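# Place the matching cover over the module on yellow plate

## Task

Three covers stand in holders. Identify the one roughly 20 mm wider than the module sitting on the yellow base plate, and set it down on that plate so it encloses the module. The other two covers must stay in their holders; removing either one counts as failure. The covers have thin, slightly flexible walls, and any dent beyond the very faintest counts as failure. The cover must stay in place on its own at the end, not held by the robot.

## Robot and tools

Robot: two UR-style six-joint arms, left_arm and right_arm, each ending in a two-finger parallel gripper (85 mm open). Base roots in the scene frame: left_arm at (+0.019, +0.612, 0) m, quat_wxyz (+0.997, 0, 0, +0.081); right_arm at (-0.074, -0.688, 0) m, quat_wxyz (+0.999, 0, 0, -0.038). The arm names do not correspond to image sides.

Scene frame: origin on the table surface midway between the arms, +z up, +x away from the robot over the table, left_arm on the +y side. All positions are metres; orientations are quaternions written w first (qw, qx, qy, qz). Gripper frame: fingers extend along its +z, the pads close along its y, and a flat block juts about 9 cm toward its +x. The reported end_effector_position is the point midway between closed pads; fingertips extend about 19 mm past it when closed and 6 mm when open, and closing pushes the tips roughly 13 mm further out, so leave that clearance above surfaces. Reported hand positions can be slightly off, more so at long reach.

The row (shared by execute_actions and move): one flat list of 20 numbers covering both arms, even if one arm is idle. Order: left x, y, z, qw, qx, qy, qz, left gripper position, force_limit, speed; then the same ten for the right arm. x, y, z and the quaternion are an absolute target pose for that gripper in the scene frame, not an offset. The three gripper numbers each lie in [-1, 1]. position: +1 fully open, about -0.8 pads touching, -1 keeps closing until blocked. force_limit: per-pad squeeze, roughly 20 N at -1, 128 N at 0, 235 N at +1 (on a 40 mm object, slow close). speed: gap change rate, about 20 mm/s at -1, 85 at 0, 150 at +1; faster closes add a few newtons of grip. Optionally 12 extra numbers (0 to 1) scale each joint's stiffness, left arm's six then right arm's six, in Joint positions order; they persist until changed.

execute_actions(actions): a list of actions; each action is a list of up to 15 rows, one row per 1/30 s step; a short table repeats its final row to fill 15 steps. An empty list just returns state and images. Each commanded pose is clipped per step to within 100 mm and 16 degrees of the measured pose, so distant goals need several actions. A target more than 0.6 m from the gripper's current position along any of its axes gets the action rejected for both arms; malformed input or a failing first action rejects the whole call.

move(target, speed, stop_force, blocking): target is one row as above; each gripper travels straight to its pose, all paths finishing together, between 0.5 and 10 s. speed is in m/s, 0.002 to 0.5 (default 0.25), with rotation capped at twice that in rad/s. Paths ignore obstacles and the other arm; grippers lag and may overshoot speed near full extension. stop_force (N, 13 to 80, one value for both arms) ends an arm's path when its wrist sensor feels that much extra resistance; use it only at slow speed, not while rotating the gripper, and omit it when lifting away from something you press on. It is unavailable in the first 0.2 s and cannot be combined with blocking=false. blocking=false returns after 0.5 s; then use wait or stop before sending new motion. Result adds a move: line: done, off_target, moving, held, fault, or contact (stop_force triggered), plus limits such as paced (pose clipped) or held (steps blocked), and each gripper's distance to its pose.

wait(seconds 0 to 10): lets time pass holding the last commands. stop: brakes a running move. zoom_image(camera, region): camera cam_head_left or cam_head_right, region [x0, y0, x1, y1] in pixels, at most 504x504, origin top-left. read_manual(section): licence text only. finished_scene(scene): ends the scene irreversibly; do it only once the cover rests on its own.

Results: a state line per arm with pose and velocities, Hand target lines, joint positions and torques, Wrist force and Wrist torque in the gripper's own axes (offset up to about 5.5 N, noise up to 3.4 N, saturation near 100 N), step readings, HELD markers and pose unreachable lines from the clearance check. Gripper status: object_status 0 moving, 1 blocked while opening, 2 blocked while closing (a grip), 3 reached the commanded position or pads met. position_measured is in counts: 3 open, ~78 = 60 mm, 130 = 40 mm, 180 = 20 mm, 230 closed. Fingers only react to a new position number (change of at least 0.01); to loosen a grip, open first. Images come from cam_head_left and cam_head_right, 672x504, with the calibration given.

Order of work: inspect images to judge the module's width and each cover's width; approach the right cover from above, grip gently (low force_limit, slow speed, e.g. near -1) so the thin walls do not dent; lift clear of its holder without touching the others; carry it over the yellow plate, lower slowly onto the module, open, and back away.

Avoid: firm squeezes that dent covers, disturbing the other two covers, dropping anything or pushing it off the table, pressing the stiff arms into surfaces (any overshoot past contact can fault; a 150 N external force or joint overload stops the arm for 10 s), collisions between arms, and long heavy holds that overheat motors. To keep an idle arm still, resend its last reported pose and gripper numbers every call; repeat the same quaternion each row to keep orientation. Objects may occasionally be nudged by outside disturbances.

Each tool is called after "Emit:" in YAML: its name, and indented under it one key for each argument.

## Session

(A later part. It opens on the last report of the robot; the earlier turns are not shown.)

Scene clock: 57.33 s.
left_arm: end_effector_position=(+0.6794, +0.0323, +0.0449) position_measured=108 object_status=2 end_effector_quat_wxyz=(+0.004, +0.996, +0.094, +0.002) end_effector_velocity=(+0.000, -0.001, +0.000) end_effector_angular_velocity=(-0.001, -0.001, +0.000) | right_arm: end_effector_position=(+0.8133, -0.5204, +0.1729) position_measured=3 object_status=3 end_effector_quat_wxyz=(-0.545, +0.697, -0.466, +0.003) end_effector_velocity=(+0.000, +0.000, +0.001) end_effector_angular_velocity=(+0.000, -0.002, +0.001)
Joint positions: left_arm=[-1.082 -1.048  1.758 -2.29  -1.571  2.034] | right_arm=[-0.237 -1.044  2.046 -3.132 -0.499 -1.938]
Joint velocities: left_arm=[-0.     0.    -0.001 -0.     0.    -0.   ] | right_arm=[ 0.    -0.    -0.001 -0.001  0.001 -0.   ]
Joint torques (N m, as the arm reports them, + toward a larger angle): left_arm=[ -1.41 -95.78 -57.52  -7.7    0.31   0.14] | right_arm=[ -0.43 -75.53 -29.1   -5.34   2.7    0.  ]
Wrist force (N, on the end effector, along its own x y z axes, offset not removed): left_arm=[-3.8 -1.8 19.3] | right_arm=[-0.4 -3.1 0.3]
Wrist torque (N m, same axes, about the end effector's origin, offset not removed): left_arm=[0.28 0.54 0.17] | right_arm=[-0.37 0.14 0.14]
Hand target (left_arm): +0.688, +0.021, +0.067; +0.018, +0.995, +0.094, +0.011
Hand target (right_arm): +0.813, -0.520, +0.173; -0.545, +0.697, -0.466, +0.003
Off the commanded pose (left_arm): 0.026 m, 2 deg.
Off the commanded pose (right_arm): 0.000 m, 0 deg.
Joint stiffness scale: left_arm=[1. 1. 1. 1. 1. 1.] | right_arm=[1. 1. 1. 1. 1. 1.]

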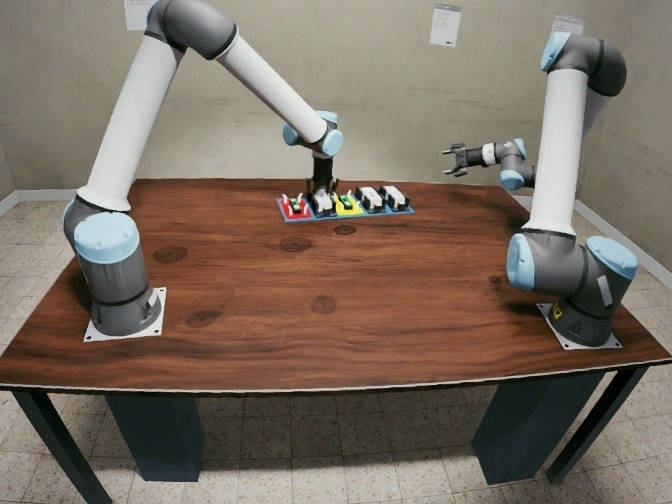

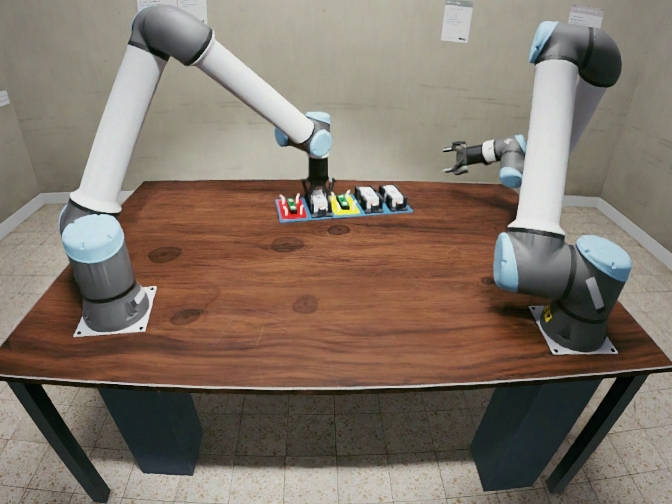

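Emit:
execute_actions:
  actions:
    - [[0.68784,0.0207,0.0665,0.01782,0.99561,0.0936,0.01107,-0.98,-0.69,-1,0.8132,-0.5203,0.1730,-0.545,0.697,-0.466,0.003,1,-1,0],[0.68779,0.02077,0.0665,0.01749,0.99561,0.0936,0.01086,-0.98,-0.69,-1,0.8132,-0.5203,0.1730,-0.545,0.697,-0.466,0.003,1,-1,0],[0.68775,0.02083,0.0665,0.01715,0.99561,0.0936,0.01064,-0.98,-0.69,-1,0.8132,-0.5203,0.1730,-0.545,0.697,-0.466,0.003,1,-1,0],[0.6877,0.0209,0.0665,0.01682,0.99561,0.0936,0.01043,-0.98,-0.69,-1,0.8132,-0.5203,0.1730,-0.545,0.697,-0.466,0.003,1,-1,0],[0.68765,0.02096,0.0665,0.01648,0.99561,0.0936,0.01022,-0.98,-0.69,-1,0.8132,-0.5203,0.1730,-0.545,0.697,-0.466,0.003,1,-1,0],[0.68765,0.02096,0.06675,0.01648,0.99561,0.0936,0.01022,-0.98,-0.69,-1,0.8132,-0.5203,0.1730,-0.545,0.697,-0.466,0.003,1,-1,0],[0.68765,0.02096,0.067,0.01648,0.99561,0.0936,0.01022,-0.98,-0.69,-1,0.8132,-0.5203,0.1730,-0.545,0.697,-0.466,0.003,1,-1,0],[0.68765,0.02096,0.06725,0.01648,0.99561,0.0936,0.01022,-0.98,-0.69,-1,0.8132,-0.5203,0.1730,-0.545,0.697,-0.466,0.003,1,-1,0],[0.68765,0.02096,0.0675,0.01648,0.99561,0.0936,0.01022,-0.98,-0.69,-1,0.8132,-0.5203,0.1730,-0.545,0.697,-0.466,0.003,1,-1,0],[0.68765,0.02096,0.06775,0.01648,0.99561,0.0936,0.01022,-0.98,-0.69,-1,0.8132,-0.5203,0.1730,-0.545,0.697,-0.466,0.003,1,-1,0],[0.68765,0.02096,0.068,0.01648,0.99561,0.0936,0.01022,-0.98,-0.69,-1,0.8132,-0.5203,0.1730,-0.545,0.697,-0.466,0.003,1,-1,0],[0.68765,0.02096,0.06825,0.01648,0.99561,0.0936,0.01022,-0.98,-0.69,-1,0.8132,-0.5203,0.1730,-0.545,0.697,-0.466,0.003,1,-1,0],[0.68765,0.02096,0.0685,0.01648,0.99561,0.0936,0.01022,-0.98,-0.69,-1,0.8132,-0.5203,0.1730,-0.545,0.697,-0.466,0.003,1,-1,0],[0.68765,0.02096,0.06875,0.01648,0.99561,0.0936,0.01022,-0.98,-0.69,-1,0.8132,-0.5203,0.1730,-0.545,0.697,-0.466,0.003,1,-1,0],[0.68765,0.02096,0.069,0.01648,0.99561,0.0936,0.01022,-0.98,-0.69,-1,0.8132,-0.5203,0.1730,-0.545,0.697,-0.466,0.003,1,-1,0]]
    - [[0.68765,0.02096,0.0693,0.01648,0.99561,0.0936,0.01022,-0.98,-0.69,-1,0.8132,-0.5203,0.1730,-0.545,0.697,-0.466,0.003,1,-1,0],[0.68765,0.02096,0.0696,0.01648,0.99561,0.0936,0.01022,-0.98,-0.69,-1,0.8132,-0.5203,0.1730,-0.545,0.697,-0.466,0.003,1,-1,0],[0.68765,0.02096,0.0699,0.01648,0.99561,0.0936,0.01022,-0.98,-0.69,-1,0.8132,-0.5203,0.1730,-0.545,0.697,-0.466,0.003,1,-1,0],[0.68765,0.02096,0.0702,0.01648,0.99561,0.0936,0.01022,-0.98,-0.69,-1,0.8132,-0.5203,0.1730,-0.545,0.697,-0.466,0.003,1,-1,0],[0.68765,0.02096,0.0705,0.01648,0.99561,0.0936,0.01022,-0.98,-0.69,-1,0.8132,-0.5203,0.1730,-0.545,0.697,-0.466,0.003,1,-1,0],[0.68765,0.02096,0.0708,0.01648,0.99561,0.0936,0.01022,-0.98,-0.69,-1,0.8132,-0.5203,0.1730,-0.545,0.697,-0.466,0.003,1,-1,0],[0.68765,0.02096,0.0711,0.01648,0.99561,0.0936,0.01022,-0.98,-0.69,-1,0.8132,-0.5203,0.1730,-0.545,0.697,-0.466,0.003,1,-1,0],[0.68765,0.02096,0.0714,0.01648,0.99561,0.0936,0.01022,-0.98,-0.69,-1,0.8132,-0.5203,0.1730,-0.545,0.697,-0.466,0.003,1,-1,0],[0.68765,0.02096,0.0717,0.01648,0.99561,0.0936,0.01022,-0.98,-0.69,-1,0.8132,-0.5203,0.1730,-0.545,0.697,-0.466,0.003,1,-1,0],[0.68765,0.02096,0.072,0.01648,0.99561,0.0936,0.01022,-0.98,-0.69,-1,0.8132,-0.5203,0.1730,-0.545,0.697,-0.466,0.003,1,-1,0],[0.68765,0.02096,0.0723,0.01648,0.99561,0.0936,0.01022,-0.98,-0.69,-1,0.8132,-0.5203,0.1730,-0.545,0.697,-0.466,0.003,1,-1,0],[0.68765,0.02096,0.0726,0.01648,0.99561,0.0936,0.01022,-0.98,-0.69,-1,0.8132,-0.5203,0.1730,-0.545,0.697,-0.466,0.003,1,-1,0],[0.68765,0.02096,0.0729,0.01648,0.99561,0.0936,0.01022,-0.98,-0.69,-1,0.8132,-0.5203,0.1730,-0.545,0.697,-0.466,0.003,1,-1,0],[0.68765,0.02096,0.0732,0.01648,0.99561,0.0936,0.01022,-0.98,-0.69,-1,0.8132,-0.5203,0.1730,-0.545,0.697,-0.466,0.003,1,-1,0],[0.68765,0.02096,0.0735,0.01648,0.99561,0.0936,0.01022,-0.98,-0.69,-1,0.8132,-0.5203,0.1730,-0.545,0.697,-0.466,0.003,1,-1,0]]

Scene clock: 62.87 s.
left_arm: end_effector_position=(+0.6794, +0.0323, +0.0486) position_measured=110 object_status=2 end_effector_quat_wxyz=(+0.002, +0.996, +0.094, +0.001) end_effector_velocity=(+0.000, -0.000, +0.012) end_effector_angular_velocity=(-0.003, -0.002, -0.000) | right_arm: end_effector_position=(+0.8133, -0.5204, +0.1729) position_measured=3 object_status=3 end_effector_quat_wxyz=(-0.545, +0.697, -0.466, +0.003) end_effector_velocity=(+0.000, -0.000, +0.000) end_effector_angular_velocity=(+0.001, +0.001, +0.000)
Joint positions: left_arm=[-1.082 -1.051  1.753 -2.278 -1.571  2.034] | right_arm=[-0.237 -1.044  2.046 -3.132 -0.499 -1.938]
Joint velocities: left_arm=[ 0.    -0.014 -0.004  0.015  0.     0.001] | right_arm=[-0.     0.    -0.001  0.001  0.    -0.   ]
Joint torques (N m, as the arm reports them, + toward a larger angle): left_arm=[ -1.92 -93.39 -56.01  -7.34   0.51   0.36] | right_arm=[ -1.81 -74.71 -29.66  -4.76   2.34  -0.44]
Wrist force (N, on the end effector, along its own x y z axes, offset not removed): left_arm=[-2.8 -1.8 22.1] | right_arm=[-1.7 -3.1 1.2]
Wrist torque (N m, same axes, about the end effector's origin, offset not removed): left_arm=[-0.29 0.53 0.24] | right_arm=[-0.39 0.33 0.16]
Hand target (left_arm): +0.687, +0.021, +0.074; +0.016, +0.995, +0.094, +0.010
Hand target (right_arm): +0.813, -0.520, +0.173; -0.545, +0.697, -0.466, +0.003
Off the commanded pose (left_arm): 0.029 m, 2 deg.
Off the commanded pose (right_arm): 0.000 m, 0 deg.
Joint stiffness scale: left_arm=[1. 1. 1. 1. 1. 1.] | right_arm=[1. 1. 1. 1. 1. 1.]
Step readings (end_effector_position; steps 1 to 15: 1st action; 16 to 30: 2nd action):
0: left_arm (+0.6794, +0.0323, +0.0449) | right_arm (+0.8133, -0.5204, +0.1729)
1: left_arm (+0.6794, +0.0323, +0.0449) | right_arm (+0.8133, -0.5204, +0.1729)
2: left_arm (+0.6794, +0.0323, +0.0449) | right_arm (+0.8133, -0.5204, +0.1729)
4: left_arm (+0.6794, +0.0323, +0.0450) | right_arm (+0.8133, -0.5204, +0.1729)
8: left_arm (+0.6794, +0.0323, +0.0451) | right_arm (+0.8133, -0.5204, +0.1729)
15: left_arm (+0.6794, +0.0323, +0.0456) | right_arm (+0.8133, -0.5204, +0.1729)
16: left_arm (+0.6794, +0.0323, +0.0456) | right_arm (+0.8133, -0.5204, +0.1729)
17: left_arm (+0.6794, +0.0323, +0.0457) | right_arm (+0.8133, -0.5204, +0.1729)
19: left_arm (+0.6794, +0.0323, +0.0458) | right_arm (+0.8133, -0.5204, +0.1729)
23: left_arm (+0.6794, +0.0323, +0.0462) | right_arm (+0.8133, -0.5204, +0.1729)
30: end_effector_position above

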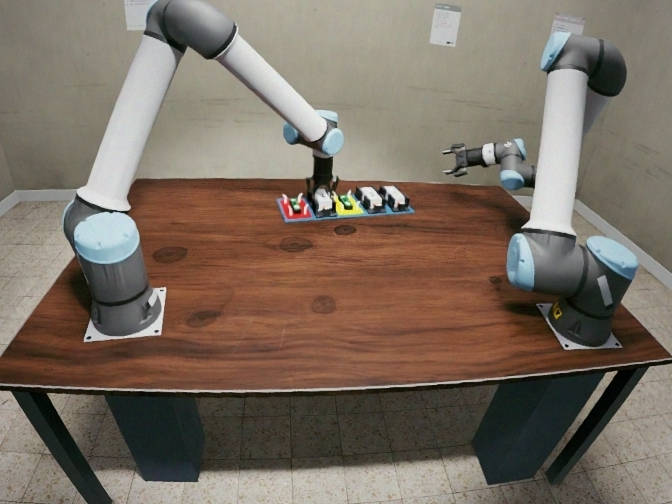

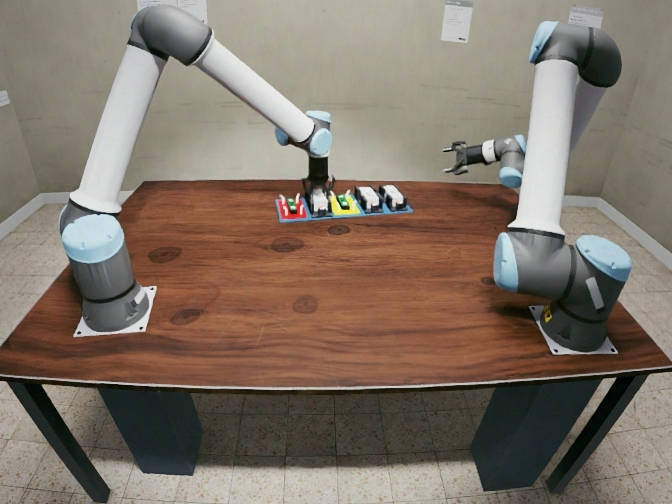

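Emit:
wait:
  seconds: 0

Emit:
zoom_image:
  camera: "cam_head_right"
  region: [308, 196, 332, 220]

Emit:
zoom_image:
  camera: "cam_head_right"
  region: [294, 174, 342, 222]

Emit:
zoom_image:
  camera: "cam_head_left"
  region: [300, 176, 348, 224]

Scene clock: 63.27 s.
left_arm: end_effector_position=(+0.6794, +0.0322, +0.0504) position_measured=110 object_status=2 end_effector_quat_wxyz=(+0.002, +0.996, +0.094, +0.001) end_effector_velocity=(+0.001, -0.000, +0.000) end_effector_angular_velocity=(-0.001, -0.000, -0.001) | right_arm: end_effector_position=(+0.8133, -0.5204, +0.1729) position_measured=3 object_status=3 end_effector_quat_wxyz=(-0.545, +0.697, -0.466, +0.003) end_effector_velocity=(-0.000, +0.000, +0.001) end_effector_angular_velocity=(+0.002, -0.001, +0.001)
Joint positions: left_arm=[-1.082 -1.052  1.753 -2.275 -1.571  2.034] | right_arm=[-0.237 -1.044  2.046 -3.132 -0.499 -1.938]
Joint velocities: left_arm=[ 0.001  0.001 -0.002  0.    -0.001  0.001] | right_arm=[ 0.     0.    -0.    -0.     0.003 -0.   ]
Joint torques (N m, as the arm reports them, + toward a larger angle): left_arm=[ -2.25 -99.35 -57.79  -7.02   0.19   0.04] | right_arm=[ -2.19 -74.54 -29.74  -5.05   2.71  -0.1 ]
Wrist force (N, on the end effector, along its own x y z axes, offset not removed): left_arm=[-3.8 0.7 22.3] | right_arm=[-2.9 -3.5 1.3]
Wrist torque (N m, same axes, about the end effector's origin, offset not removed): left_arm=[0.01 0.69 0.10] | right_arm=[-0.43 0.51 0.16]
Hand target (left_arm): +0.687, +0.021, +0.074; +0.016, +0.995, +0.094, +0.010
Hand target (right_arm): +0.813, -0.520, +0.173; -0.545, +0.697, -0.466, +0.003
Off the commanded pose (left_arm): 0.027 m, 2 deg.
Off the commanded pose (right_arm): 0.000 m, 0 deg.
Joint stiffness scale: left_arm=[1. 1. 1. 1. 1. 1.] | right_arm=[1. 1. 1. 1. 1. 1.]

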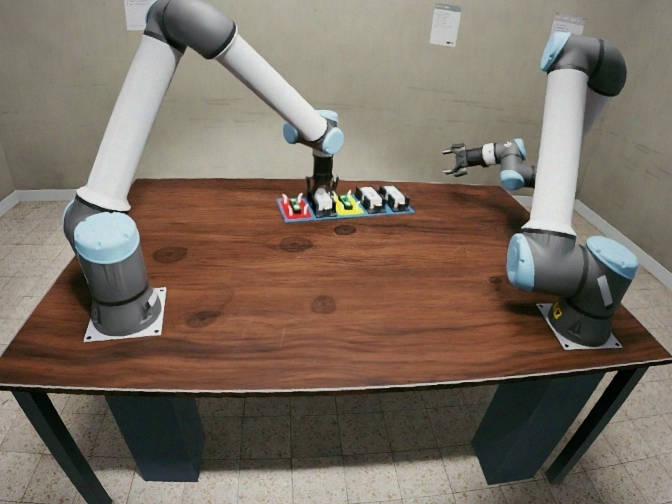

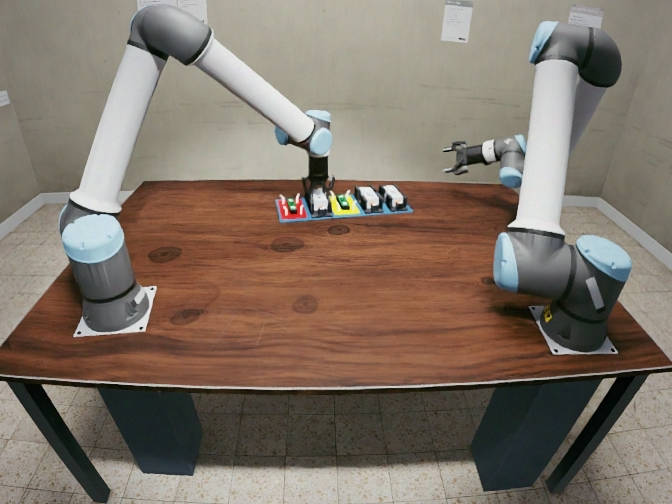

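Region (308, 196, 332, 220) of cam_head_right's 672x504 image, scaled by 21.000, with more detail than that image has.

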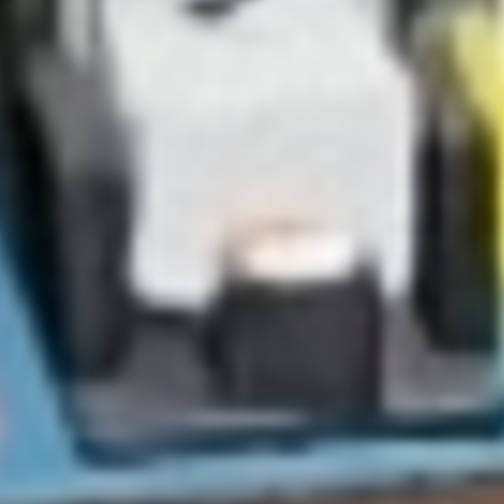

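Region (294, 174, 342, 222) of cam_head_right's 672x504 image, scaled by 10.500, with more detail than that image has.

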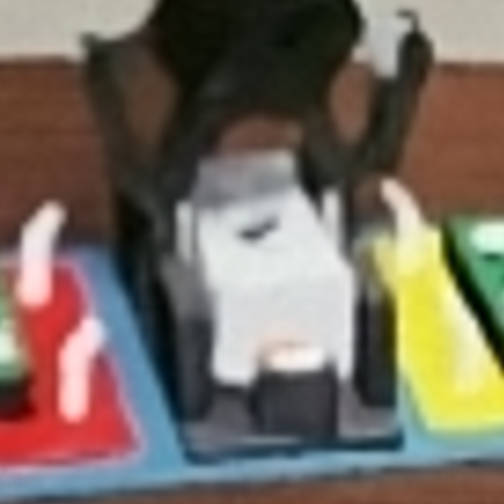

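Region (300, 176, 348, 224) of cam_head_left's 672x504 image, scaled by 10.500, with more detail than that image has.

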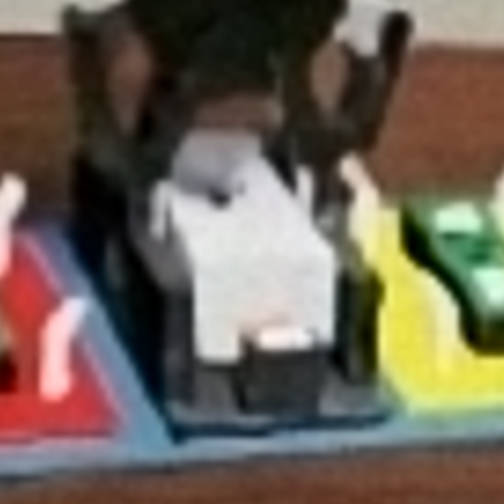

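Emit:
execute_actions:
  actions:
    - [[0.68765,0.02096,0.0739,0.01648,0.99561,0.0936,0.01022,-0.98,-0.69,-1,0.8132,-0.5203,0.1730,-0.545,0.697,-0.466,0.003,1,-1,0],[0.68765,0.02096,0.0744,0.01648,0.99561,0.0936,0.01022,-0.98,-0.69,-1,0.8132,-0.5203,0.1730,-0.545,0.697,-0.466,0.003,1,-1,0],[0.68765,0.02096,0.0749,0.01648,0.99561,0.0936,0.01022,-0.98,-0.69,-1,0.8132,-0.5203,0.1730,-0.545,0.697,-0.466,0.003,1,-1,0],[0.68765,0.02096,0.07545,0.01648,0.99561,0.0936,0.01022,-0.98,-0.69,-1,0.8132,-0.5203,0.1730,-0.545,0.697,-0.466,0.003,1,-1,0],[0.68765,0.02096,0.076,0.01648,0.99561,0.0936,0.01022,-0.98,-0.69,-1,0.8132,-0.5203,0.1730,-0.545,0.697,-0.466,0.003,1,-1,0],[0.68765,0.02096,0.07655,0.01648,0.99561,0.0936,0.01022,-0.98,-0.69,-1,0.8132,-0.5203,0.1730,-0.545,0.697,-0.466,0.003,1,-1,0],[0.68765,0.02096,0.0771,0.01648,0.99561,0.0936,0.01022,-0.98,-0.69,-1,0.8132,-0.5203,0.1730,-0.545,0.697,-0.466,0.003,1,-1,0],[0.68765,0.02096,0.07765,0.01648,0.99561,0.0936,0.01022,-0.98,-0.69,-1,0.8132,-0.5203,0.1730,-0.545,0.697,-0.466,0.003,1,-1,0],[0.68765,0.02096,0.0782,0.01648,0.99561,0.0936,0.01022,-0.98,-0.69,-1,0.8132,-0.5203,0.1730,-0.545,0.697,-0.466,0.003,1,-1,0],[0.68765,0.02096,0.07875,0.01648,0.99561,0.0936,0.01022,-0.98,-0.69,-1,0.8132,-0.5203,0.1730,-0.545,0.697,-0.466,0.003,1,-1,0],[0.68765,0.02096,0.0793,0.01648,0.99561,0.0936,0.01022,-0.98,-0.69,-1,0.8132,-0.5203,0.1730,-0.545,0.697,-0.466,0.003,1,-1,0],[0.68765,0.02096,0.07985,0.01648,0.99561,0.0936,0.01022,-0.98,-0.69,-1,0.8132,-0.5203,0.1730,-0.545,0.697,-0.466,0.003,1,-1,0],[0.68765,0.02096,0.0804,0.01648,0.99561,0.0936,0.01022,-0.98,-0.69,-1,0.8132,-0.5203,0.1730,-0.545,0.697,-0.466,0.003,1,-1,0],[0.68765,0.02096,0.0809,0.01648,0.99561,0.0936,0.01022,-0.98,-0.69,-1,0.8132,-0.5203,0.1730,-0.545,0.697,-0.466,0.003,1,-1,0],[0.68765,0.02096,0.0813,0.01648,0.99561,0.0936,0.01022,-0.98,-0.69,-1,0.8132,-0.5203,0.1730,-0.545,0.697,-0.466,0.003,1,-1,0]]

Scene clock: 69.23 s.
left_arm: end_effector_position=(+0.6795, +0.0322, +0.0552) position_measured=110 object_status=2 end_effector_quat_wxyz=(+0.002, +0.996, +0.094, +0.001) end_effector_velocity=(+0.000, -0.000, +0.020) end_effector_angular_velocity=(-0.005, -0.003, +0.000) | right_arm: end_effector_position=(+0.8133, -0.5204, +0.1729) position_measured=3 object_status=3 end_effector_quat_wxyz=(-0.545, +0.697, -0.466, +0.003) end_effector_velocity=(-0.000, +0.000, -0.002) end_effector_angular_velocity=(+0.001, +0.002, -0.000)
Joint positions: left_arm=[-1.082 -1.057  1.75  -2.267 -1.571  2.034] | right_arm=[-0.237 -1.044  2.046 -3.132 -0.499 -1.938]
Joint velocities: left_arm=[ 0.    -0.022 -0.007  0.024 -0.001  0.   ] | right_arm=[ 0.     0.002  0.     0.    -0.    -0.   ]
Joint torques (N m, as the arm reports them, + toward a larger angle): left_arm=[ -1.46 -96.63 -58.66  -7.09   0.08  -0.03] | right_arm=[ -0.62 -75.94 -29.16  -5.31   2.11  -0.38]
Wrist force (N, on the end effector, along its own x y z axes, offset not removed): left_arm=[-2.8 -1.2 20.0] | right_arm=[-3.1 -4.3 2.4]
Wrist torque (N m, same axes, about the end effector's origin, offset not removed): left_arm=[-0.06 0.37 0.21] | right_arm=[-0.58 0.64 0.15]
Hand target (left_arm): +0.687, +0.021, +0.081; +0.016, +0.995, +0.094, +0.010
Hand target (right_arm): +0.813, -0.520, +0.173; -0.545, +0.697, -0.466, +0.003
Off the commanded pose (left_arm): 0.030 m, 2 deg.
Off the commanded pose (right_arm): 0.000 m, 0 deg.
Joint stiffness scale: left_arm=[1. 1. 1. 1. 1. 1.] | right_arm=[1. 1. 1. 1. 1. 1.]
Step readings (end_effector_position):
0: left_arm (+0.6794, +0.0323, +0.0504) | right_arm (+0.8133, -0.5204, +0.1729)
1: left_arm (+0.6794, +0.0323, +0.0504) | right_arm (+0.8133, -0.5204, +0.1729)
2: left_arm (+0.6794, +0.0323, +0.0504) | right_arm (+0.8133, -0.5204, +0.1729)
4: left_arm (+0.6794, +0.0322, +0.0505) | right_arm (+0.8133, -0.5204, +0.1729)
8: left_arm (+0.6794, +0.0322, +0.0512) | right_arm (+0.8133, -0.5204, +0.1729)
15: end_effector_position above

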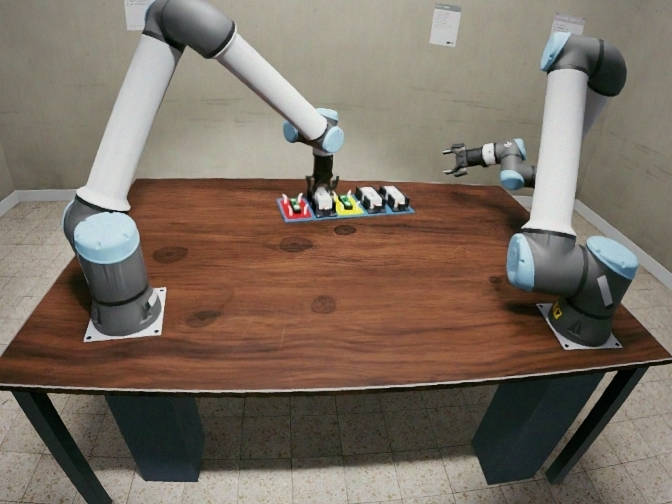

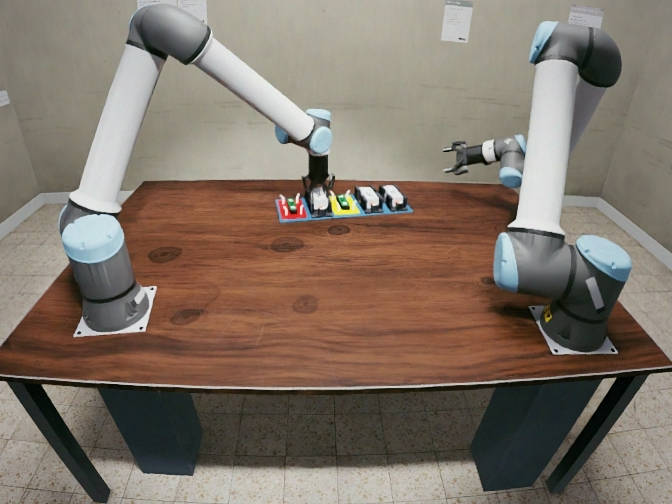

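Emit:
wait:
  seconds: 0.1

Emit:
zoom_image:
  camera: "cam_head_right"
  region: [308, 196, 332, 220]

Emit:
zoom_image:
  camera: "cam_head_right"
  region: [294, 174, 342, 222]

Emit:
zoom_image:
  camera: "cam_head_left"
  region: [300, 176, 348, 224]

Scene clock: 69.70 s.
left_arm: end_effector_position=(+0.6796, +0.0321, +0.0586) position_measured=110 object_status=2 end_effector_quat_wxyz=(+0.002, +0.996, +0.094, +0.001) end_effector_velocity=(+0.000, -0.000, -0.001) end_effector_angular_velocity=(-0.000, -0.000, -0.000) | right_arm: end_effector_position=(+0.8133, -0.5204, +0.1729) position_measured=3 object_status=3 end_effector_quat_wxyz=(-0.545, +0.697, -0.466, +0.003) end_effector_velocity=(-0.000, +0.001, -0.000) end_effector_angular_velocity=(+0.001, -0.000, +0.001)
Joint positions: left_arm=[-1.082 -1.061  1.748 -2.263 -1.571  2.034] | right_arm=[-0.237 -1.044  2.046 -3.132 -0.499 -1.938]
Joint velocities: left_arm=[ 0.     0.001  0.    -0.001  0.     0.   ] | right_arm=[ 0.001  0.     0.001 -0.001  0.001 -0.   ]
Joint torques (N m, as the arm reports them, + toward a larger angle): left_arm=[ -2.39 -97.61 -58.22  -7.22   0.16   0.23] | right_arm=[ -3.84 -71.77 -29.71  -4.74   2.5   -0.04]
Wrist force (N, on the end effector, along its own x y z axes, offset not removed): left_arm=[-3.3 0.3 21.3] | right_arm=[-2.4 -1.8 1.7]
Wrist torque (N m, same axes, about the end effector's origin, offset not removed): left_arm=[0.03 0.47 0.12] | right_arm=[-0.19 0.51 0.05]
Hand target (left_arm): +0.687, +0.021, +0.081; +0.016, +0.995, +0.094, +0.010
Hand target (right_arm): +0.813, -0.520, +0.173; -0.545, +0.697, -0.466, +0.003
Off the commanded pose (left_arm): 0.027 m, 2 deg.
Off the commanded pose (right_arm): 0.000 m, 0 deg.
Joint stiffness scale: left_arm=[1. 1. 1. 1. 1. 1.] | right_arm=[1. 1. 1. 1. 1. 1.]
wait: 0.10 s; at rest from the start

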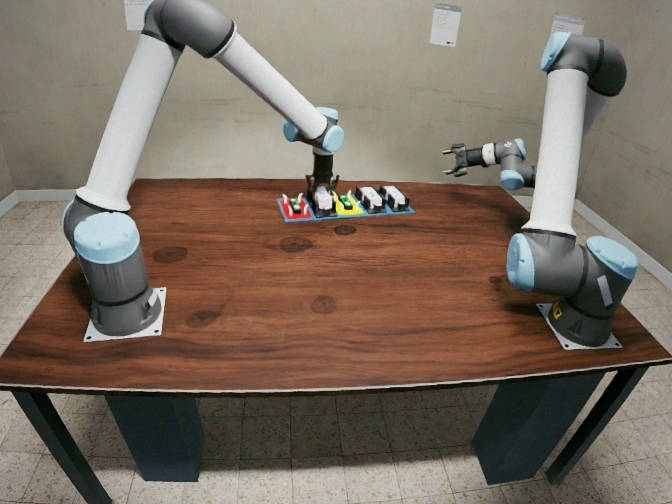

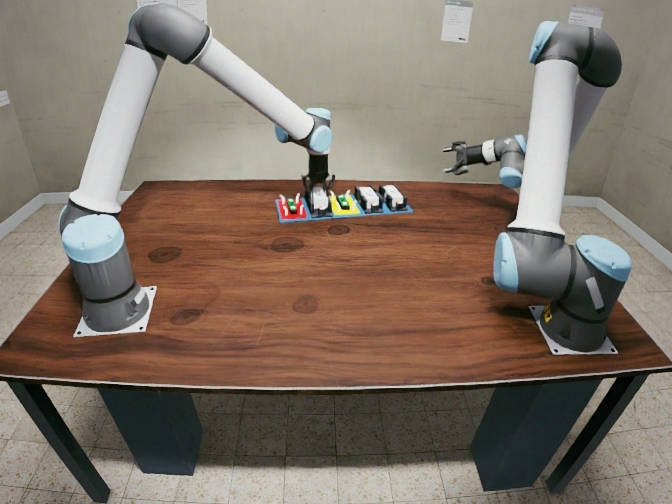

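Region (308, 196, 332, 220) of cam_head_right's 672x504 image, scaled by 21.000, with more detail than that image has.

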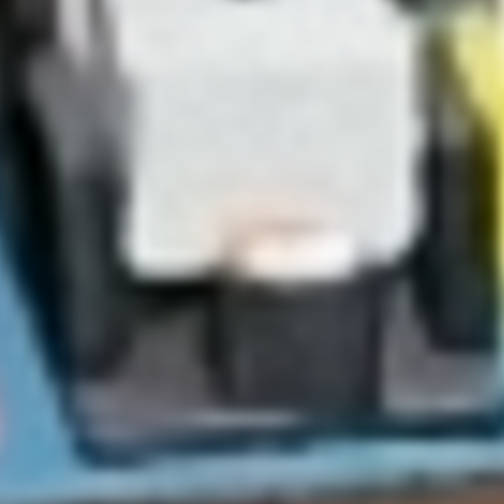

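Region (294, 174, 342, 222) of cam_head_right's 672x504 image, scaled by 10.500, with more detail than that image has.

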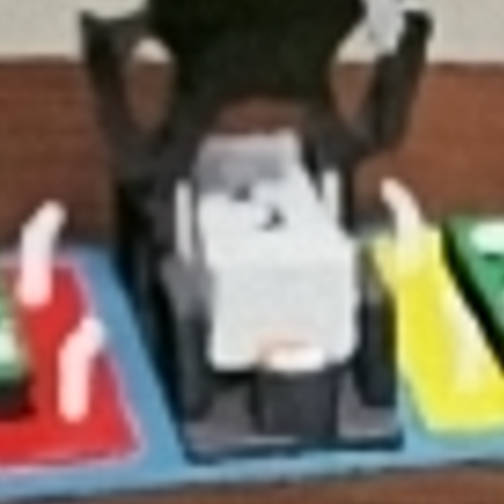

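Region (300, 176, 348, 224) of cam_head_left's 672x504 image, scaled by 10.500, with more detail than that image has.

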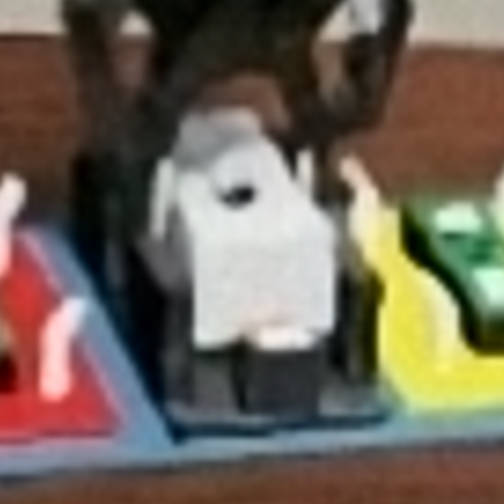

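Emit:
execute_actions:
  actions:
    - [[0.68765,0.02096,0.082,0.01648,0.99561,0.0936,0.01022,-0.98,-0.69,-1,0.8132,-0.5203,0.1730,-0.545,0.697,-0.466,0.003,1,-1,0],[0.68765,0.02096,0.0829,0.01648,0.99561,0.0936,0.01022,-0.98,-0.69,-1,0.8132,-0.5203,0.1730,-0.545,0.697,-0.466,0.003,1,-1,0],[0.68765,0.02096,0.0839,0.01648,0.99561,0.0936,0.01022,-0.98,-0.69,-1,0.8132,-0.5203,0.1730,-0.545,0.697,-0.466,0.003,1,-1,0],[0.68765,0.02096,0.0849,0.01648,0.99561,0.0936,0.01022,-0.98,-0.69,-1,0.8132,-0.5203,0.1730,-0.545,0.697,-0.466,0.003,1,-1,0],[0.68765,0.02096,0.0859,0.01648,0.99561,0.0936,0.01022,-0.98,-0.69,-1,0.8132,-0.5203,0.1730,-0.545,0.697,-0.466,0.003,1,-1,0],[0.68765,0.02096,0.0869,0.01648,0.99561,0.0936,0.01022,-0.98,-0.69,-1,0.8132,-0.5203,0.1730,-0.545,0.697,-0.466,0.003,1,-1,0],[0.68533,0.02416,0.0879,0.013,0.99561,0.0936,0.00806,-0.98,-0.69,-1,0.8132,-0.5203,0.1730,-0.545,0.697,-0.466,0.003,1,-1,0],[0.68302,0.02737,0.0889,0.00956,0.99561,0.0936,0.00593,-0.98,-0.69,-1,0.8132,-0.5203,0.1730,-0.545,0.697,-0.466,0.003,1,-1,0],[0.6807,0.03057,0.0899,0.00607,0.99561,0.0936,0.00377,-0.98,-0.69,-1,0.8132,-0.5203,0.1730,-0.545,0.697,-0.466,0.003,1,-1,0],[0.6807,0.03057,0.0909,0.00607,0.99561,0.0936,0.00377,-0.98,-0.69,-1,0.8132,-0.5203,0.1730,-0.545,0.697,-0.466,0.003,1,-1,0],[0.6807,0.03057,0.0919,0.00607,0.99561,0.0936,0.00377,-0.98,-0.69,-1,0.8132,-0.5203,0.1730,-0.545,0.697,-0.466,0.003,1,-1,0],[0.6807,0.03057,0.0929,0.00607,0.99561,0.0936,0.00377,-0.98,-0.69,-1,0.8132,-0.5203,0.1730,-0.545,0.697,-0.466,0.003,1,-1,0],[0.6807,0.03057,0.0939,0.00564,0.99561,0.0936,0.0035,-0.98,-0.69,-1,0.8132,-0.5203,0.1730,-0.545,0.697,-0.466,0.003,1,-1,0],[0.6807,0.03057,0.0949,0.00521,0.99561,0.0936,0.00323,-0.98,-0.69,-1,0.8132,-0.5203,0.1730,-0.545,0.697,-0.466,0.003,1,-1,0],[0.6807,0.03057,0.0959,0.00478,0.99561,0.0936,0.00297,-0.98,-0.69,-1,0.8132,-0.5203,0.1730,-0.545,0.697,-0.466,0.003,1,-1,0]]
    - [[0.6807,0.03057,0.0969,0.00434,0.99561,0.0936,0.0027,-0.98,-0.69,-1,0.8132,-0.5203,0.1730,-0.545,0.697,-0.466,0.003,1,-1,0],[0.6807,0.03057,0.0979,0.00391,0.99561,0.0936,0.00243,-0.98,-0.69,-1,0.8132,-0.5203,0.1730,-0.545,0.697,-0.466,0.003,1,-1,0],[0.6807,0.03057,0.0989,0.00348,0.99561,0.0936,0.00216,-0.98,-0.69,-1,0.8132,-0.5203,0.1730,-0.545,0.697,-0.466,0.003,1,-1,0],[0.6807,0.03057,0.0999,0.00348,0.99561,0.0936,0.00216,-0.98,-0.69,-1,0.8132,-0.5203,0.1730,-0.545,0.697,-0.466,0.003,1,-1,0],[0.6807,0.03057,0.1009,0.00348,0.99561,0.0936,0.00216,-0.98,-0.69,-1,0.8132,-0.5203,0.1730,-0.545,0.697,-0.466,0.003,1,-1,0],[0.6807,0.03057,0.1018,0.00348,0.99561,0.0936,0.00216,-0.98,-0.69,-1,0.8132,-0.5203,0.1730,-0.545,0.697,-0.466,0.003,1,-1,0],[0.6807,0.03057,0.1025,0.00348,0.99561,0.0936,0.00216,-0.98,-0.69,-1,0.8132,-0.5203,0.1730,-0.545,0.697,-0.466,0.003,1,-1,0],[0.6807,0.03057,0.103,0.00348,0.99561,0.0936,0.00216,-0.98,-0.69,-1,0.8132,-0.5203,0.1730,-0.545,0.697,-0.466,0.003,1,-1,0]]

Emit:
zoom_image:
  camera: "cam_head_right"
  region: [294, 164, 342, 212]

Emit:
zoom_image:
  camera: "cam_head_left"
  region: [300, 166, 348, 214]

Scene clock: 76.57 s.
left_arm: end_effector_position=(+0.6795, +0.0322, +0.0995) position_measured=110 object_status=2 end_effector_quat_wxyz=(+0.003, +0.996, +0.094, +0.001) end_effector_velocity=(-0.002, +0.003, -0.001) end_effector_angular_velocity=(+0.014, +0.011, +0.001) | right_arm: end_effector_position=(+0.8133, -0.5204, +0.1729) position_measured=3 object_status=3 end_effector_quat_wxyz=(-0.545, +0.697, -0.466, +0.003) end_effector_velocity=(+0.000, -0.000, +0.001) end_effector_angular_velocity=(+0.000, -0.001, -0.000)
Joint positions: left_arm=[-1.083 -1.103  1.727 -2.201 -1.571  2.034] | right_arm=[-0.237 -1.044  2.046 -3.132 -0.499 -1.938]
Joint velocities: left_arm=[ 0.     0.001 -0.003  0.02  -0.001 -0.001] | right_arm=[-0.001 -0.001  0.     0.     0.001  0.   ]
Joint torques (N m, as the arm reports them, + toward a larger angle): left_arm=[ -1.96 -78.02 -48.38  -4.95   0.26   0.39] | right_arm=[ -3.19 -77.09 -28.57  -5.     2.64  -0.67]
Wrist force (N, on the end effector, along its own x y z axes, offset not removed): left_arm=[-1.9 0.4 1.8] | right_arm=[-2.2 -4.6 1.3]
Wrist torque (N m, same axes, about the end effector's origin, offset not removed): left_arm=[0.04 0.31 0.12] | right_arm=[-0.62 0.51 0.10]
Hand target (left_arm): +0.681, +0.031, +0.103; +0.003, +0.996, +0.094, +0.002
Hand target (right_arm): +0.813, -0.520, +0.173; -0.545, +0.697, -0.466, +0.003
Off the commanded pose (left_arm): 0.004 m, 0 deg.
Off the commanded pose (right_arm): 0.000 m, 0 deg.
Joint stiffness scale: left_arm=[1. 1. 1. 1. 1. 1.] | right_arm=[1. 1. 1. 1. 1. 1.]
Step readings (end_effector_position; steps 1 to 15: 1st action; 16 to 30: 2nd action):
0: left_arm (+0.6796, +0.0321, +0.0586) | right_arm (+0.8133, -0.5204, +0.1729)
1: left_arm (+0.6796, +0.0321, +0.0586) | right_arm (+0.8133, -0.5204, +0.1729)
2: left_arm (+0.6796, +0.0321, +0.0586) | right_arm (+0.8133, -0.5204, +0.1729)
4: left_arm (+0.6796, +0.0321, +0.0587) | right_arm (+0.8133, -0.5204, +0.1729)
8: left_arm (+0.6795, +0.0321, +0.0603) | right_arm (+0.8133, -0.5204, +0.1729)
15: left_arm (+0.6795, +0.0321, +0.0798) | right_arm (+0.8133, -0.5204, +0.1729)
16: left_arm (+0.6800, +0.0314, +0.0848) | right_arm (+0.8133, -0.5204, +0.1729)
17: left_arm (+0.6805, +0.0308, +0.0894) | right_arm (+0.8133, -0.5204, +0.1729)
19: left_arm (+0.6811, +0.0300, +0.0963) | right_arm (+0.8133, -0.5204, +0.1729)
23: left_arm (+0.6812, +0.0299, +0.1006) | right_arm (+0.8133, -0.5204, +0.1729)
30: end_effector_position above

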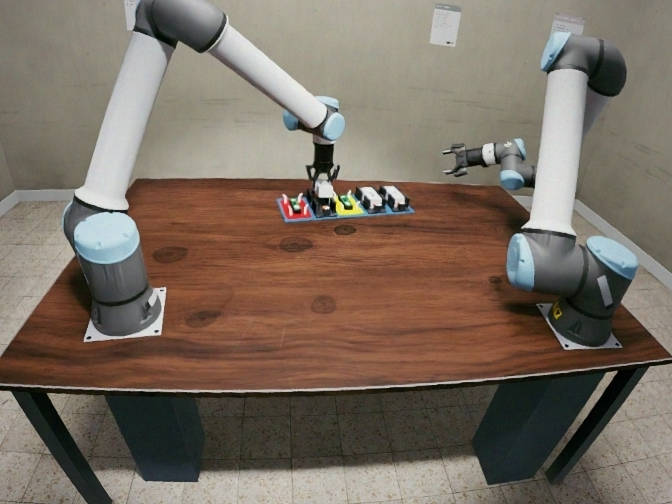

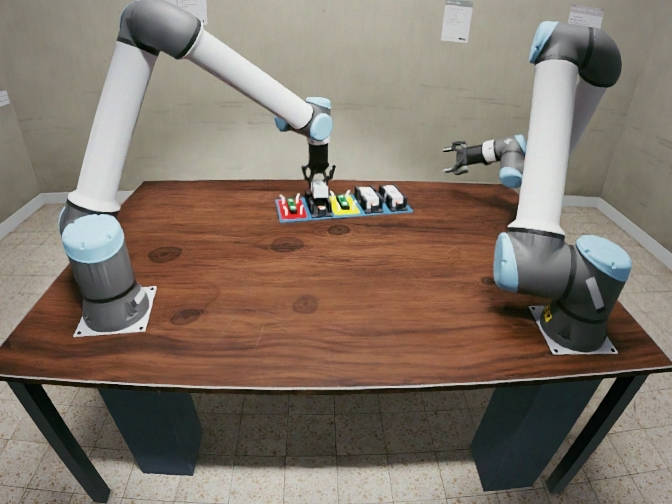

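Region (294, 164, 342, 212) of cam_head_right's 672x504 image, scaled by 10.500, with more detail than that image has.

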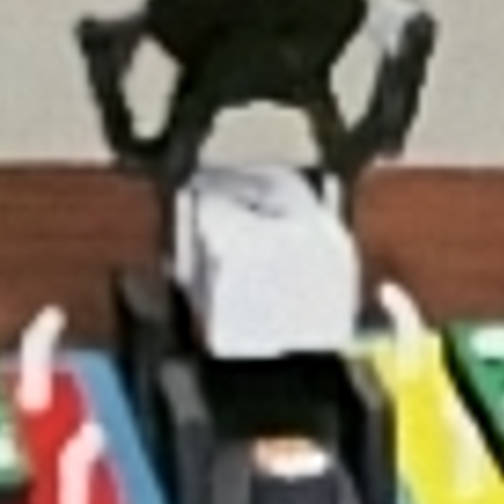

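Region (300, 166, 348, 214) of cam_head_left's 672x504 image, scaled by 10.500, with more detail than that image has.

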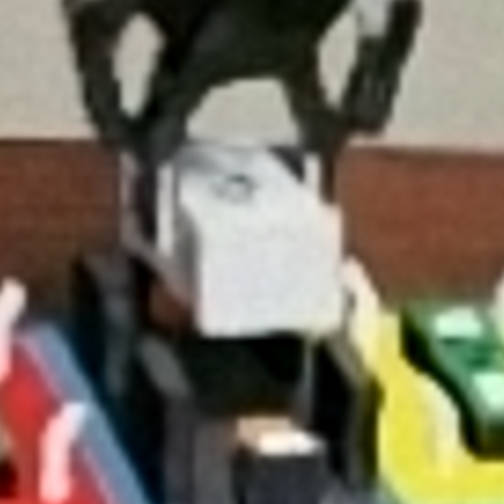

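Emit:
zoom_image:
  camera: "cam_head_right"
  region: [307, 176, 331, 200]

Emit:
zoom_image:
  camera: "cam_head_left"
  region: [311, 176, 335, 200]

Region (307, 176, 331, 200) of cam_head_right's 672x504 image, scaled by 21.000, with more detail than that image has.

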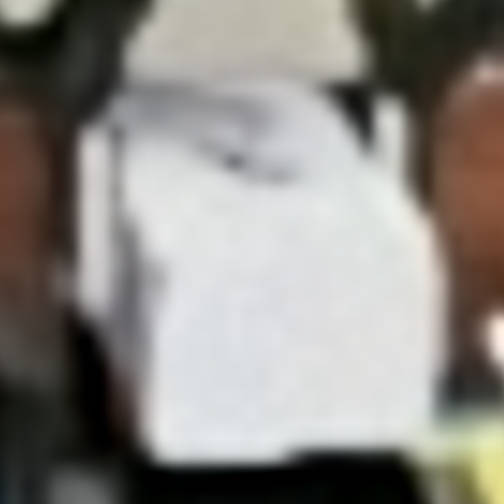

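Region (311, 176, 335, 200) of cam_head_left's 672x504 image, scaled by 21.000, with more detail than that image has.

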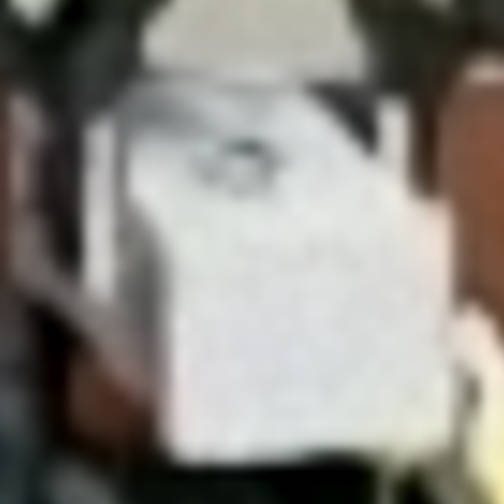

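Emit:
execute_actions:
  actions:
    - [[0.68071,0.03052,0.103,0.00347,0.99561,0.0936,0.0022,-0.98,-0.69,-1,0.8132,-0.5203,0.1730,-0.545,0.697,-0.466,0.003,1,-1,0],[0.68076,0.03016,0.103,0.00344,0.9956,0.09359,0.00248,-0.98,-0.69,-1,0.8132,-0.5203,0.1730,-0.545,0.697,-0.466,0.003,1,-1,0],[0.68088,0.02926,0.103,0.00334,0.99557,0.09357,0.00318,-0.98,-0.69,-1,0.8132,-0.5203,0.1730,-0.545,0.697,-0.466,0.003,1,-1,0],[0.6811,0.02766,0.103,0.00317,0.99552,0.09353,0.00443,-0.98,-0.69,-1,0.8132,-0.5203,0.1730,-0.545,0.697,-0.466,0.003,1,-1,0],[0.68142,0.02526,0.103,0.00291,0.99545,0.09347,0.0063,-0.98,-0.69,-1,0.8132,-0.5203,0.1730,-0.545,0.697,-0.466,0.003,1,-1,0],[0.68187,0.02199,0.103,0.00256,0.99534,0.0934,0.00885,-0.98,-0.69,-1,0.8132,-0.5203,0.1730,-0.545,0.697,-0.466,0.003,1,-1,0],[0.68243,0.01786,0.103,0.00211,0.99522,0.0933,0.01207,-0.98,-0.69,-1,0.8132,-0.5203,0.1730,-0.545,0.697,-0.466,0.003,1,-1,0],[0.6831,0.01291,0.103,0.00158,0.99506,0.09318,0.01593,-0.98,-0.69,-1,0.8132,-0.5203,0.1730,-0.545,0.697,-0.466,0.003,1,-1,0],[0.68388,0.00723,0.103,0.00097,0.99489,0.09305,0.02036,-0.98,-0.69,-1,0.8132,-0.5203,0.1730,-0.545,0.697,-0.466,0.003,1,-1,0],[0.68474,0.00091,0.103,0.00029,0.99469,0.0929,0.02528,-0.98,-0.69,-1,0.8132,-0.5203,0.1730,-0.545,0.697,-0.466,0.003,1,-1,0],[0.68566,-0.00589,0.103,-0.00045,0.99448,0.09274,0.03059,-0.98,-0.69,-1,0.8132,-0.5203,0.1730,-0.545,0.697,-0.466,0.003,1,-1,0],[0.68663,-0.01303,0.103,-0.00122,0.99426,0.09257,0.03616,-0.98,-0.69,-1,0.8132,-0.5203,0.1730,-0.545,0.697,-0.466,0.003,1,-1,0],[0.68763,-0.02035,0.10297,-0.002,0.99403,0.0924,0.04186,-0.98,-0.69,-1,0.8132,-0.5203,0.1730,-0.545,0.697,-0.466,0.003,1,-1,0],[0.68863,-0.02767,0.10279,-0.00279,0.9938,0.09222,0.04756,-0.98,-0.69,-1,0.8132,-0.5203,0.1730,-0.545,0.697,-0.466,0.003,1,-1,0],[0.6896,-0.03481,0.10236,-0.00356,0.99358,0.09205,0.05313,-0.98,-0.69,-1,0.8132,-0.5203,0.1730,-0.545,0.697,-0.466,0.003,1,-1,0]]
    - [[0.69052,-0.04161,0.10162,-0.0043,0.99337,0.09189,0.05844,-0.98,-0.69,-1,0.8132,-0.5203,0.1730,-0.545,0.697,-0.466,0.003,1,-1,0],[0.69138,-0.04793,0.10057,-0.00498,0.99317,0.09174,0.06336,-0.98,-0.69,-1,0.8132,-0.5203,0.1730,-0.545,0.697,-0.466,0.003,1,-1,0],[0.69216,-0.05361,0.09922,-0.00559,0.993,0.09161,0.06779,-0.98,-0.69,-1,0.8132,-0.5203,0.1730,-0.545,0.697,-0.466,0.003,1,-1,0],[0.69283,-0.05856,0.09763,-0.00612,0.99284,0.09149,0.07165,-0.98,-0.69,-1,0.8132,-0.5203,0.1730,-0.545,0.697,-0.466,0.003,1,-1,0],[0.69339,-0.06269,0.09586,-0.00657,0.99272,0.09139,0.07487,-0.98,-0.69,-1,0.8132,-0.5203,0.1730,-0.545,0.697,-0.466,0.003,1,-1,0],[0.69384,-0.06596,0.094,-0.00692,0.99261,0.09132,0.07742,-0.98,-0.69,-1,0.8132,-0.5203,0.1730,-0.545,0.697,-0.466,0.003,1,-1,0],[0.69416,-0.06836,0.09214,-0.00718,0.99254,0.09126,0.07929,-0.98,-0.69,-1,0.8132,-0.5203,0.1730,-0.545,0.697,-0.466,0.003,1,-1,0],[0.69438,-0.06996,0.09037,-0.00735,0.99249,0.09122,0.08054,-0.98,-0.69,-1,0.8132,-0.5203,0.1730,-0.545,0.697,-0.466,0.003,1,-1,0],[0.6945,-0.07086,0.08878,-0.00745,0.99246,0.0912,0.08124,-0.98,-0.69,-1,0.8132,-0.5203,0.1730,-0.545,0.697,-0.466,0.003,1,-1,0],[0.69455,-0.07122,0.08743,-0.00748,0.99245,0.09119,0.08152,-0.98,-0.69,-1,0.8132,-0.5203,0.1730,-0.545,0.697,-0.466,0.003,1,-1,0],[0.69456,-0.07127,0.08638,-0.00749,0.99245,0.09119,0.08156,-0.98,-0.69,-1,0.8132,-0.5203,0.1730,-0.545,0.697,-0.466,0.003,1,-1,0],[0.69456,-0.07127,0.08564,-0.00749,0.99245,0.09119,0.08156,-0.98,-0.69,-1,0.8132,-0.5203,0.1730,-0.545,0.697,-0.466,0.003,1,-1,0],[0.69456,-0.07127,0.08521,-0.00749,0.99245,0.09119,0.08156,-0.98,-0.69,-1,0.8132,-0.5203,0.1730,-0.545,0.697,-0.466,0.003,1,-1,0],[0.69456,-0.07127,0.08503,-0.00749,0.99245,0.09119,0.08156,-0.98,-0.69,-1,0.8132,-0.5203,0.1730,-0.545,0.697,-0.466,0.003,1,-1,0],[0.69456,-0.07127,0.085,-0.00749,0.99245,0.09119,0.08156,-0.98,-0.69,-1,0.8132,-0.5203,0.1730,-0.545,0.697,-0.466,0.003,1,-1,0]]

Scene clock: 89.40 s.
left_arm: end_effector_position=(+0.6872, -0.0685, +0.0854) position_measured=110 object_status=2 end_effector_quat_wxyz=(-0.009, +0.993, +0.087, +0.075) end_effector_velocity=(+0.029, -0.007, -0.049) end_effector_angular_velocity=(+0.046, -0.055, +0.038) | right_arm: end_effector_position=(+0.8133, -0.5204, +0.1729) position_measured=3 object_status=3 end_effector_quat_wxyz=(-0.545, +0.697, -0.466, +0.003) end_effector_velocity=(+0.000, -0.000, +0.000) end_effector_angular_velocity=(-0.000, +0.000, -0.000)
Joint positions: left_arm=[-1.185 -1.008  1.62  -2.234 -1.429  1.947] | right_arm=[-0.237 -1.044  2.046 -3.132 -0.499 -1.938]
Joint velocities: left_arm=[-0.     0.082 -0.033 -0.034  0.073 -0.034] | right_arm=[-0.    -0.    -0.     0.001 -0.    -0.   ]
Joint torques (N m, as the arm reports them, + toward a larger angle): left_arm=[  3.39 -84.54 -47.78  -5.85   0.81   0.2 ] | right_arm=[ -2.39 -71.68 -28.93  -4.75   2.73  -0.39]
Wrist force (N, on the end effector, along its own x y z axes, offset not removed): left_arm=[-3.7 1.1 2.6] | right_arm=[0.0 -3.9 2.2]
Wrist torque (N m, same axes, about the end effector's origin, offset not removed): left_arm=[0.15 0.56 0.09] | right_arm=[-0.54 0.05 0.10]
Hand target (left_arm): +0.694, -0.071, +0.085; -0.008, +0.992, +0.091, +0.082
Hand target (right_arm): +0.813, -0.520, +0.173; -0.545, +0.697, -0.466, +0.003
Off the commanded pose (left_arm): 0.008 m, 1 deg.
Off the commanded pose (right_arm): 0.000 m, 0 deg.
Joint stiffness scale: left_arm=[1. 1. 1. 1. 1. 1.] | right_arm=[1. 1. 1. 1. 1. 1.]
Step readings (end_effector_position; steps 1 to 15: 1st action; 16 to 30: 2nd action):
0: left_arm (+0.6794, +0.0323, +0.0998) | right_arm (+0.8133, -0.5204, +0.1729)
1: left_arm (+0.6794, +0.0323, +0.0998) | right_arm (+0.8133, -0.5204, +0.1729)
2: left_arm (+0.6794, +0.0323, +0.0998) | right_arm (+0.8133, -0.5204, +0.1729)
4: left_arm (+0.6794, +0.0322, +0.0998) | right_arm (+0.8133, -0.5204, +0.1729)
8: left_arm (+0.6806, +0.0315, +0.1009) | right_arm (+0.8133, -0.5204, +0.1729)
15: left_arm (+0.6856, +0.0089, +0.1051) | right_arm (+0.8133, -0.5204, +0.1729)
16: left_arm (+0.6857, +0.0025, +0.1052) | right_arm (+0.8133, -0.5204, +0.1729)
17: left_arm (+0.6857, -0.0043, +0.1050) | right_arm (+0.8133, -0.5204, +0.1729)
19: left_arm (+0.6852, -0.0191, +0.1040) | right_arm (+0.8133, -0.5204, +0.1729)
23: left_arm (+0.6841, -0.0471, +0.0994) | right_arm (+0.8133, -0.5204, +0.1729)
30: end_effector_position above

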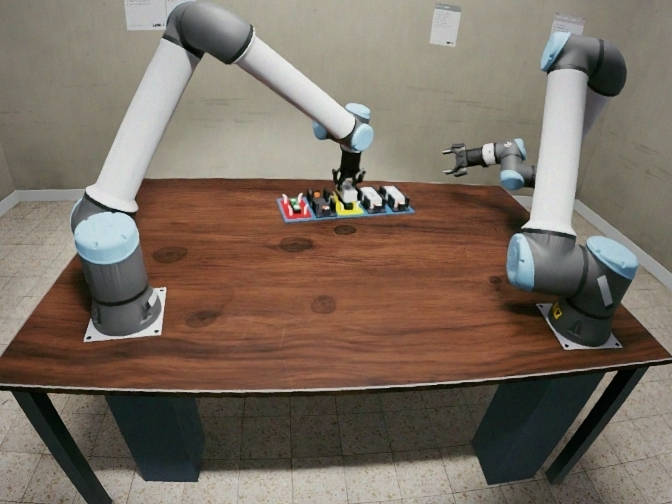

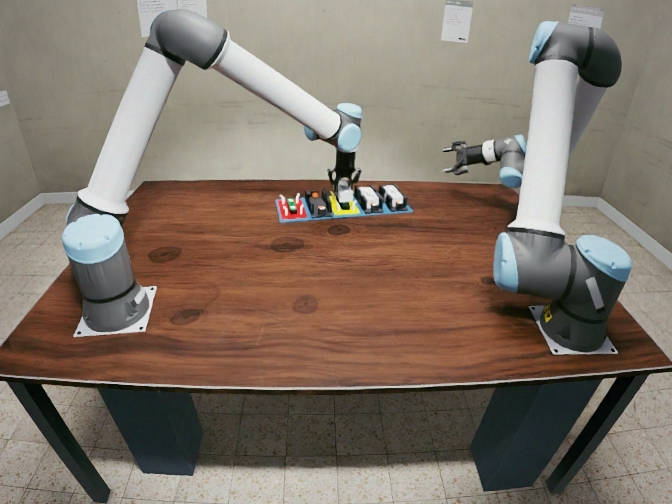

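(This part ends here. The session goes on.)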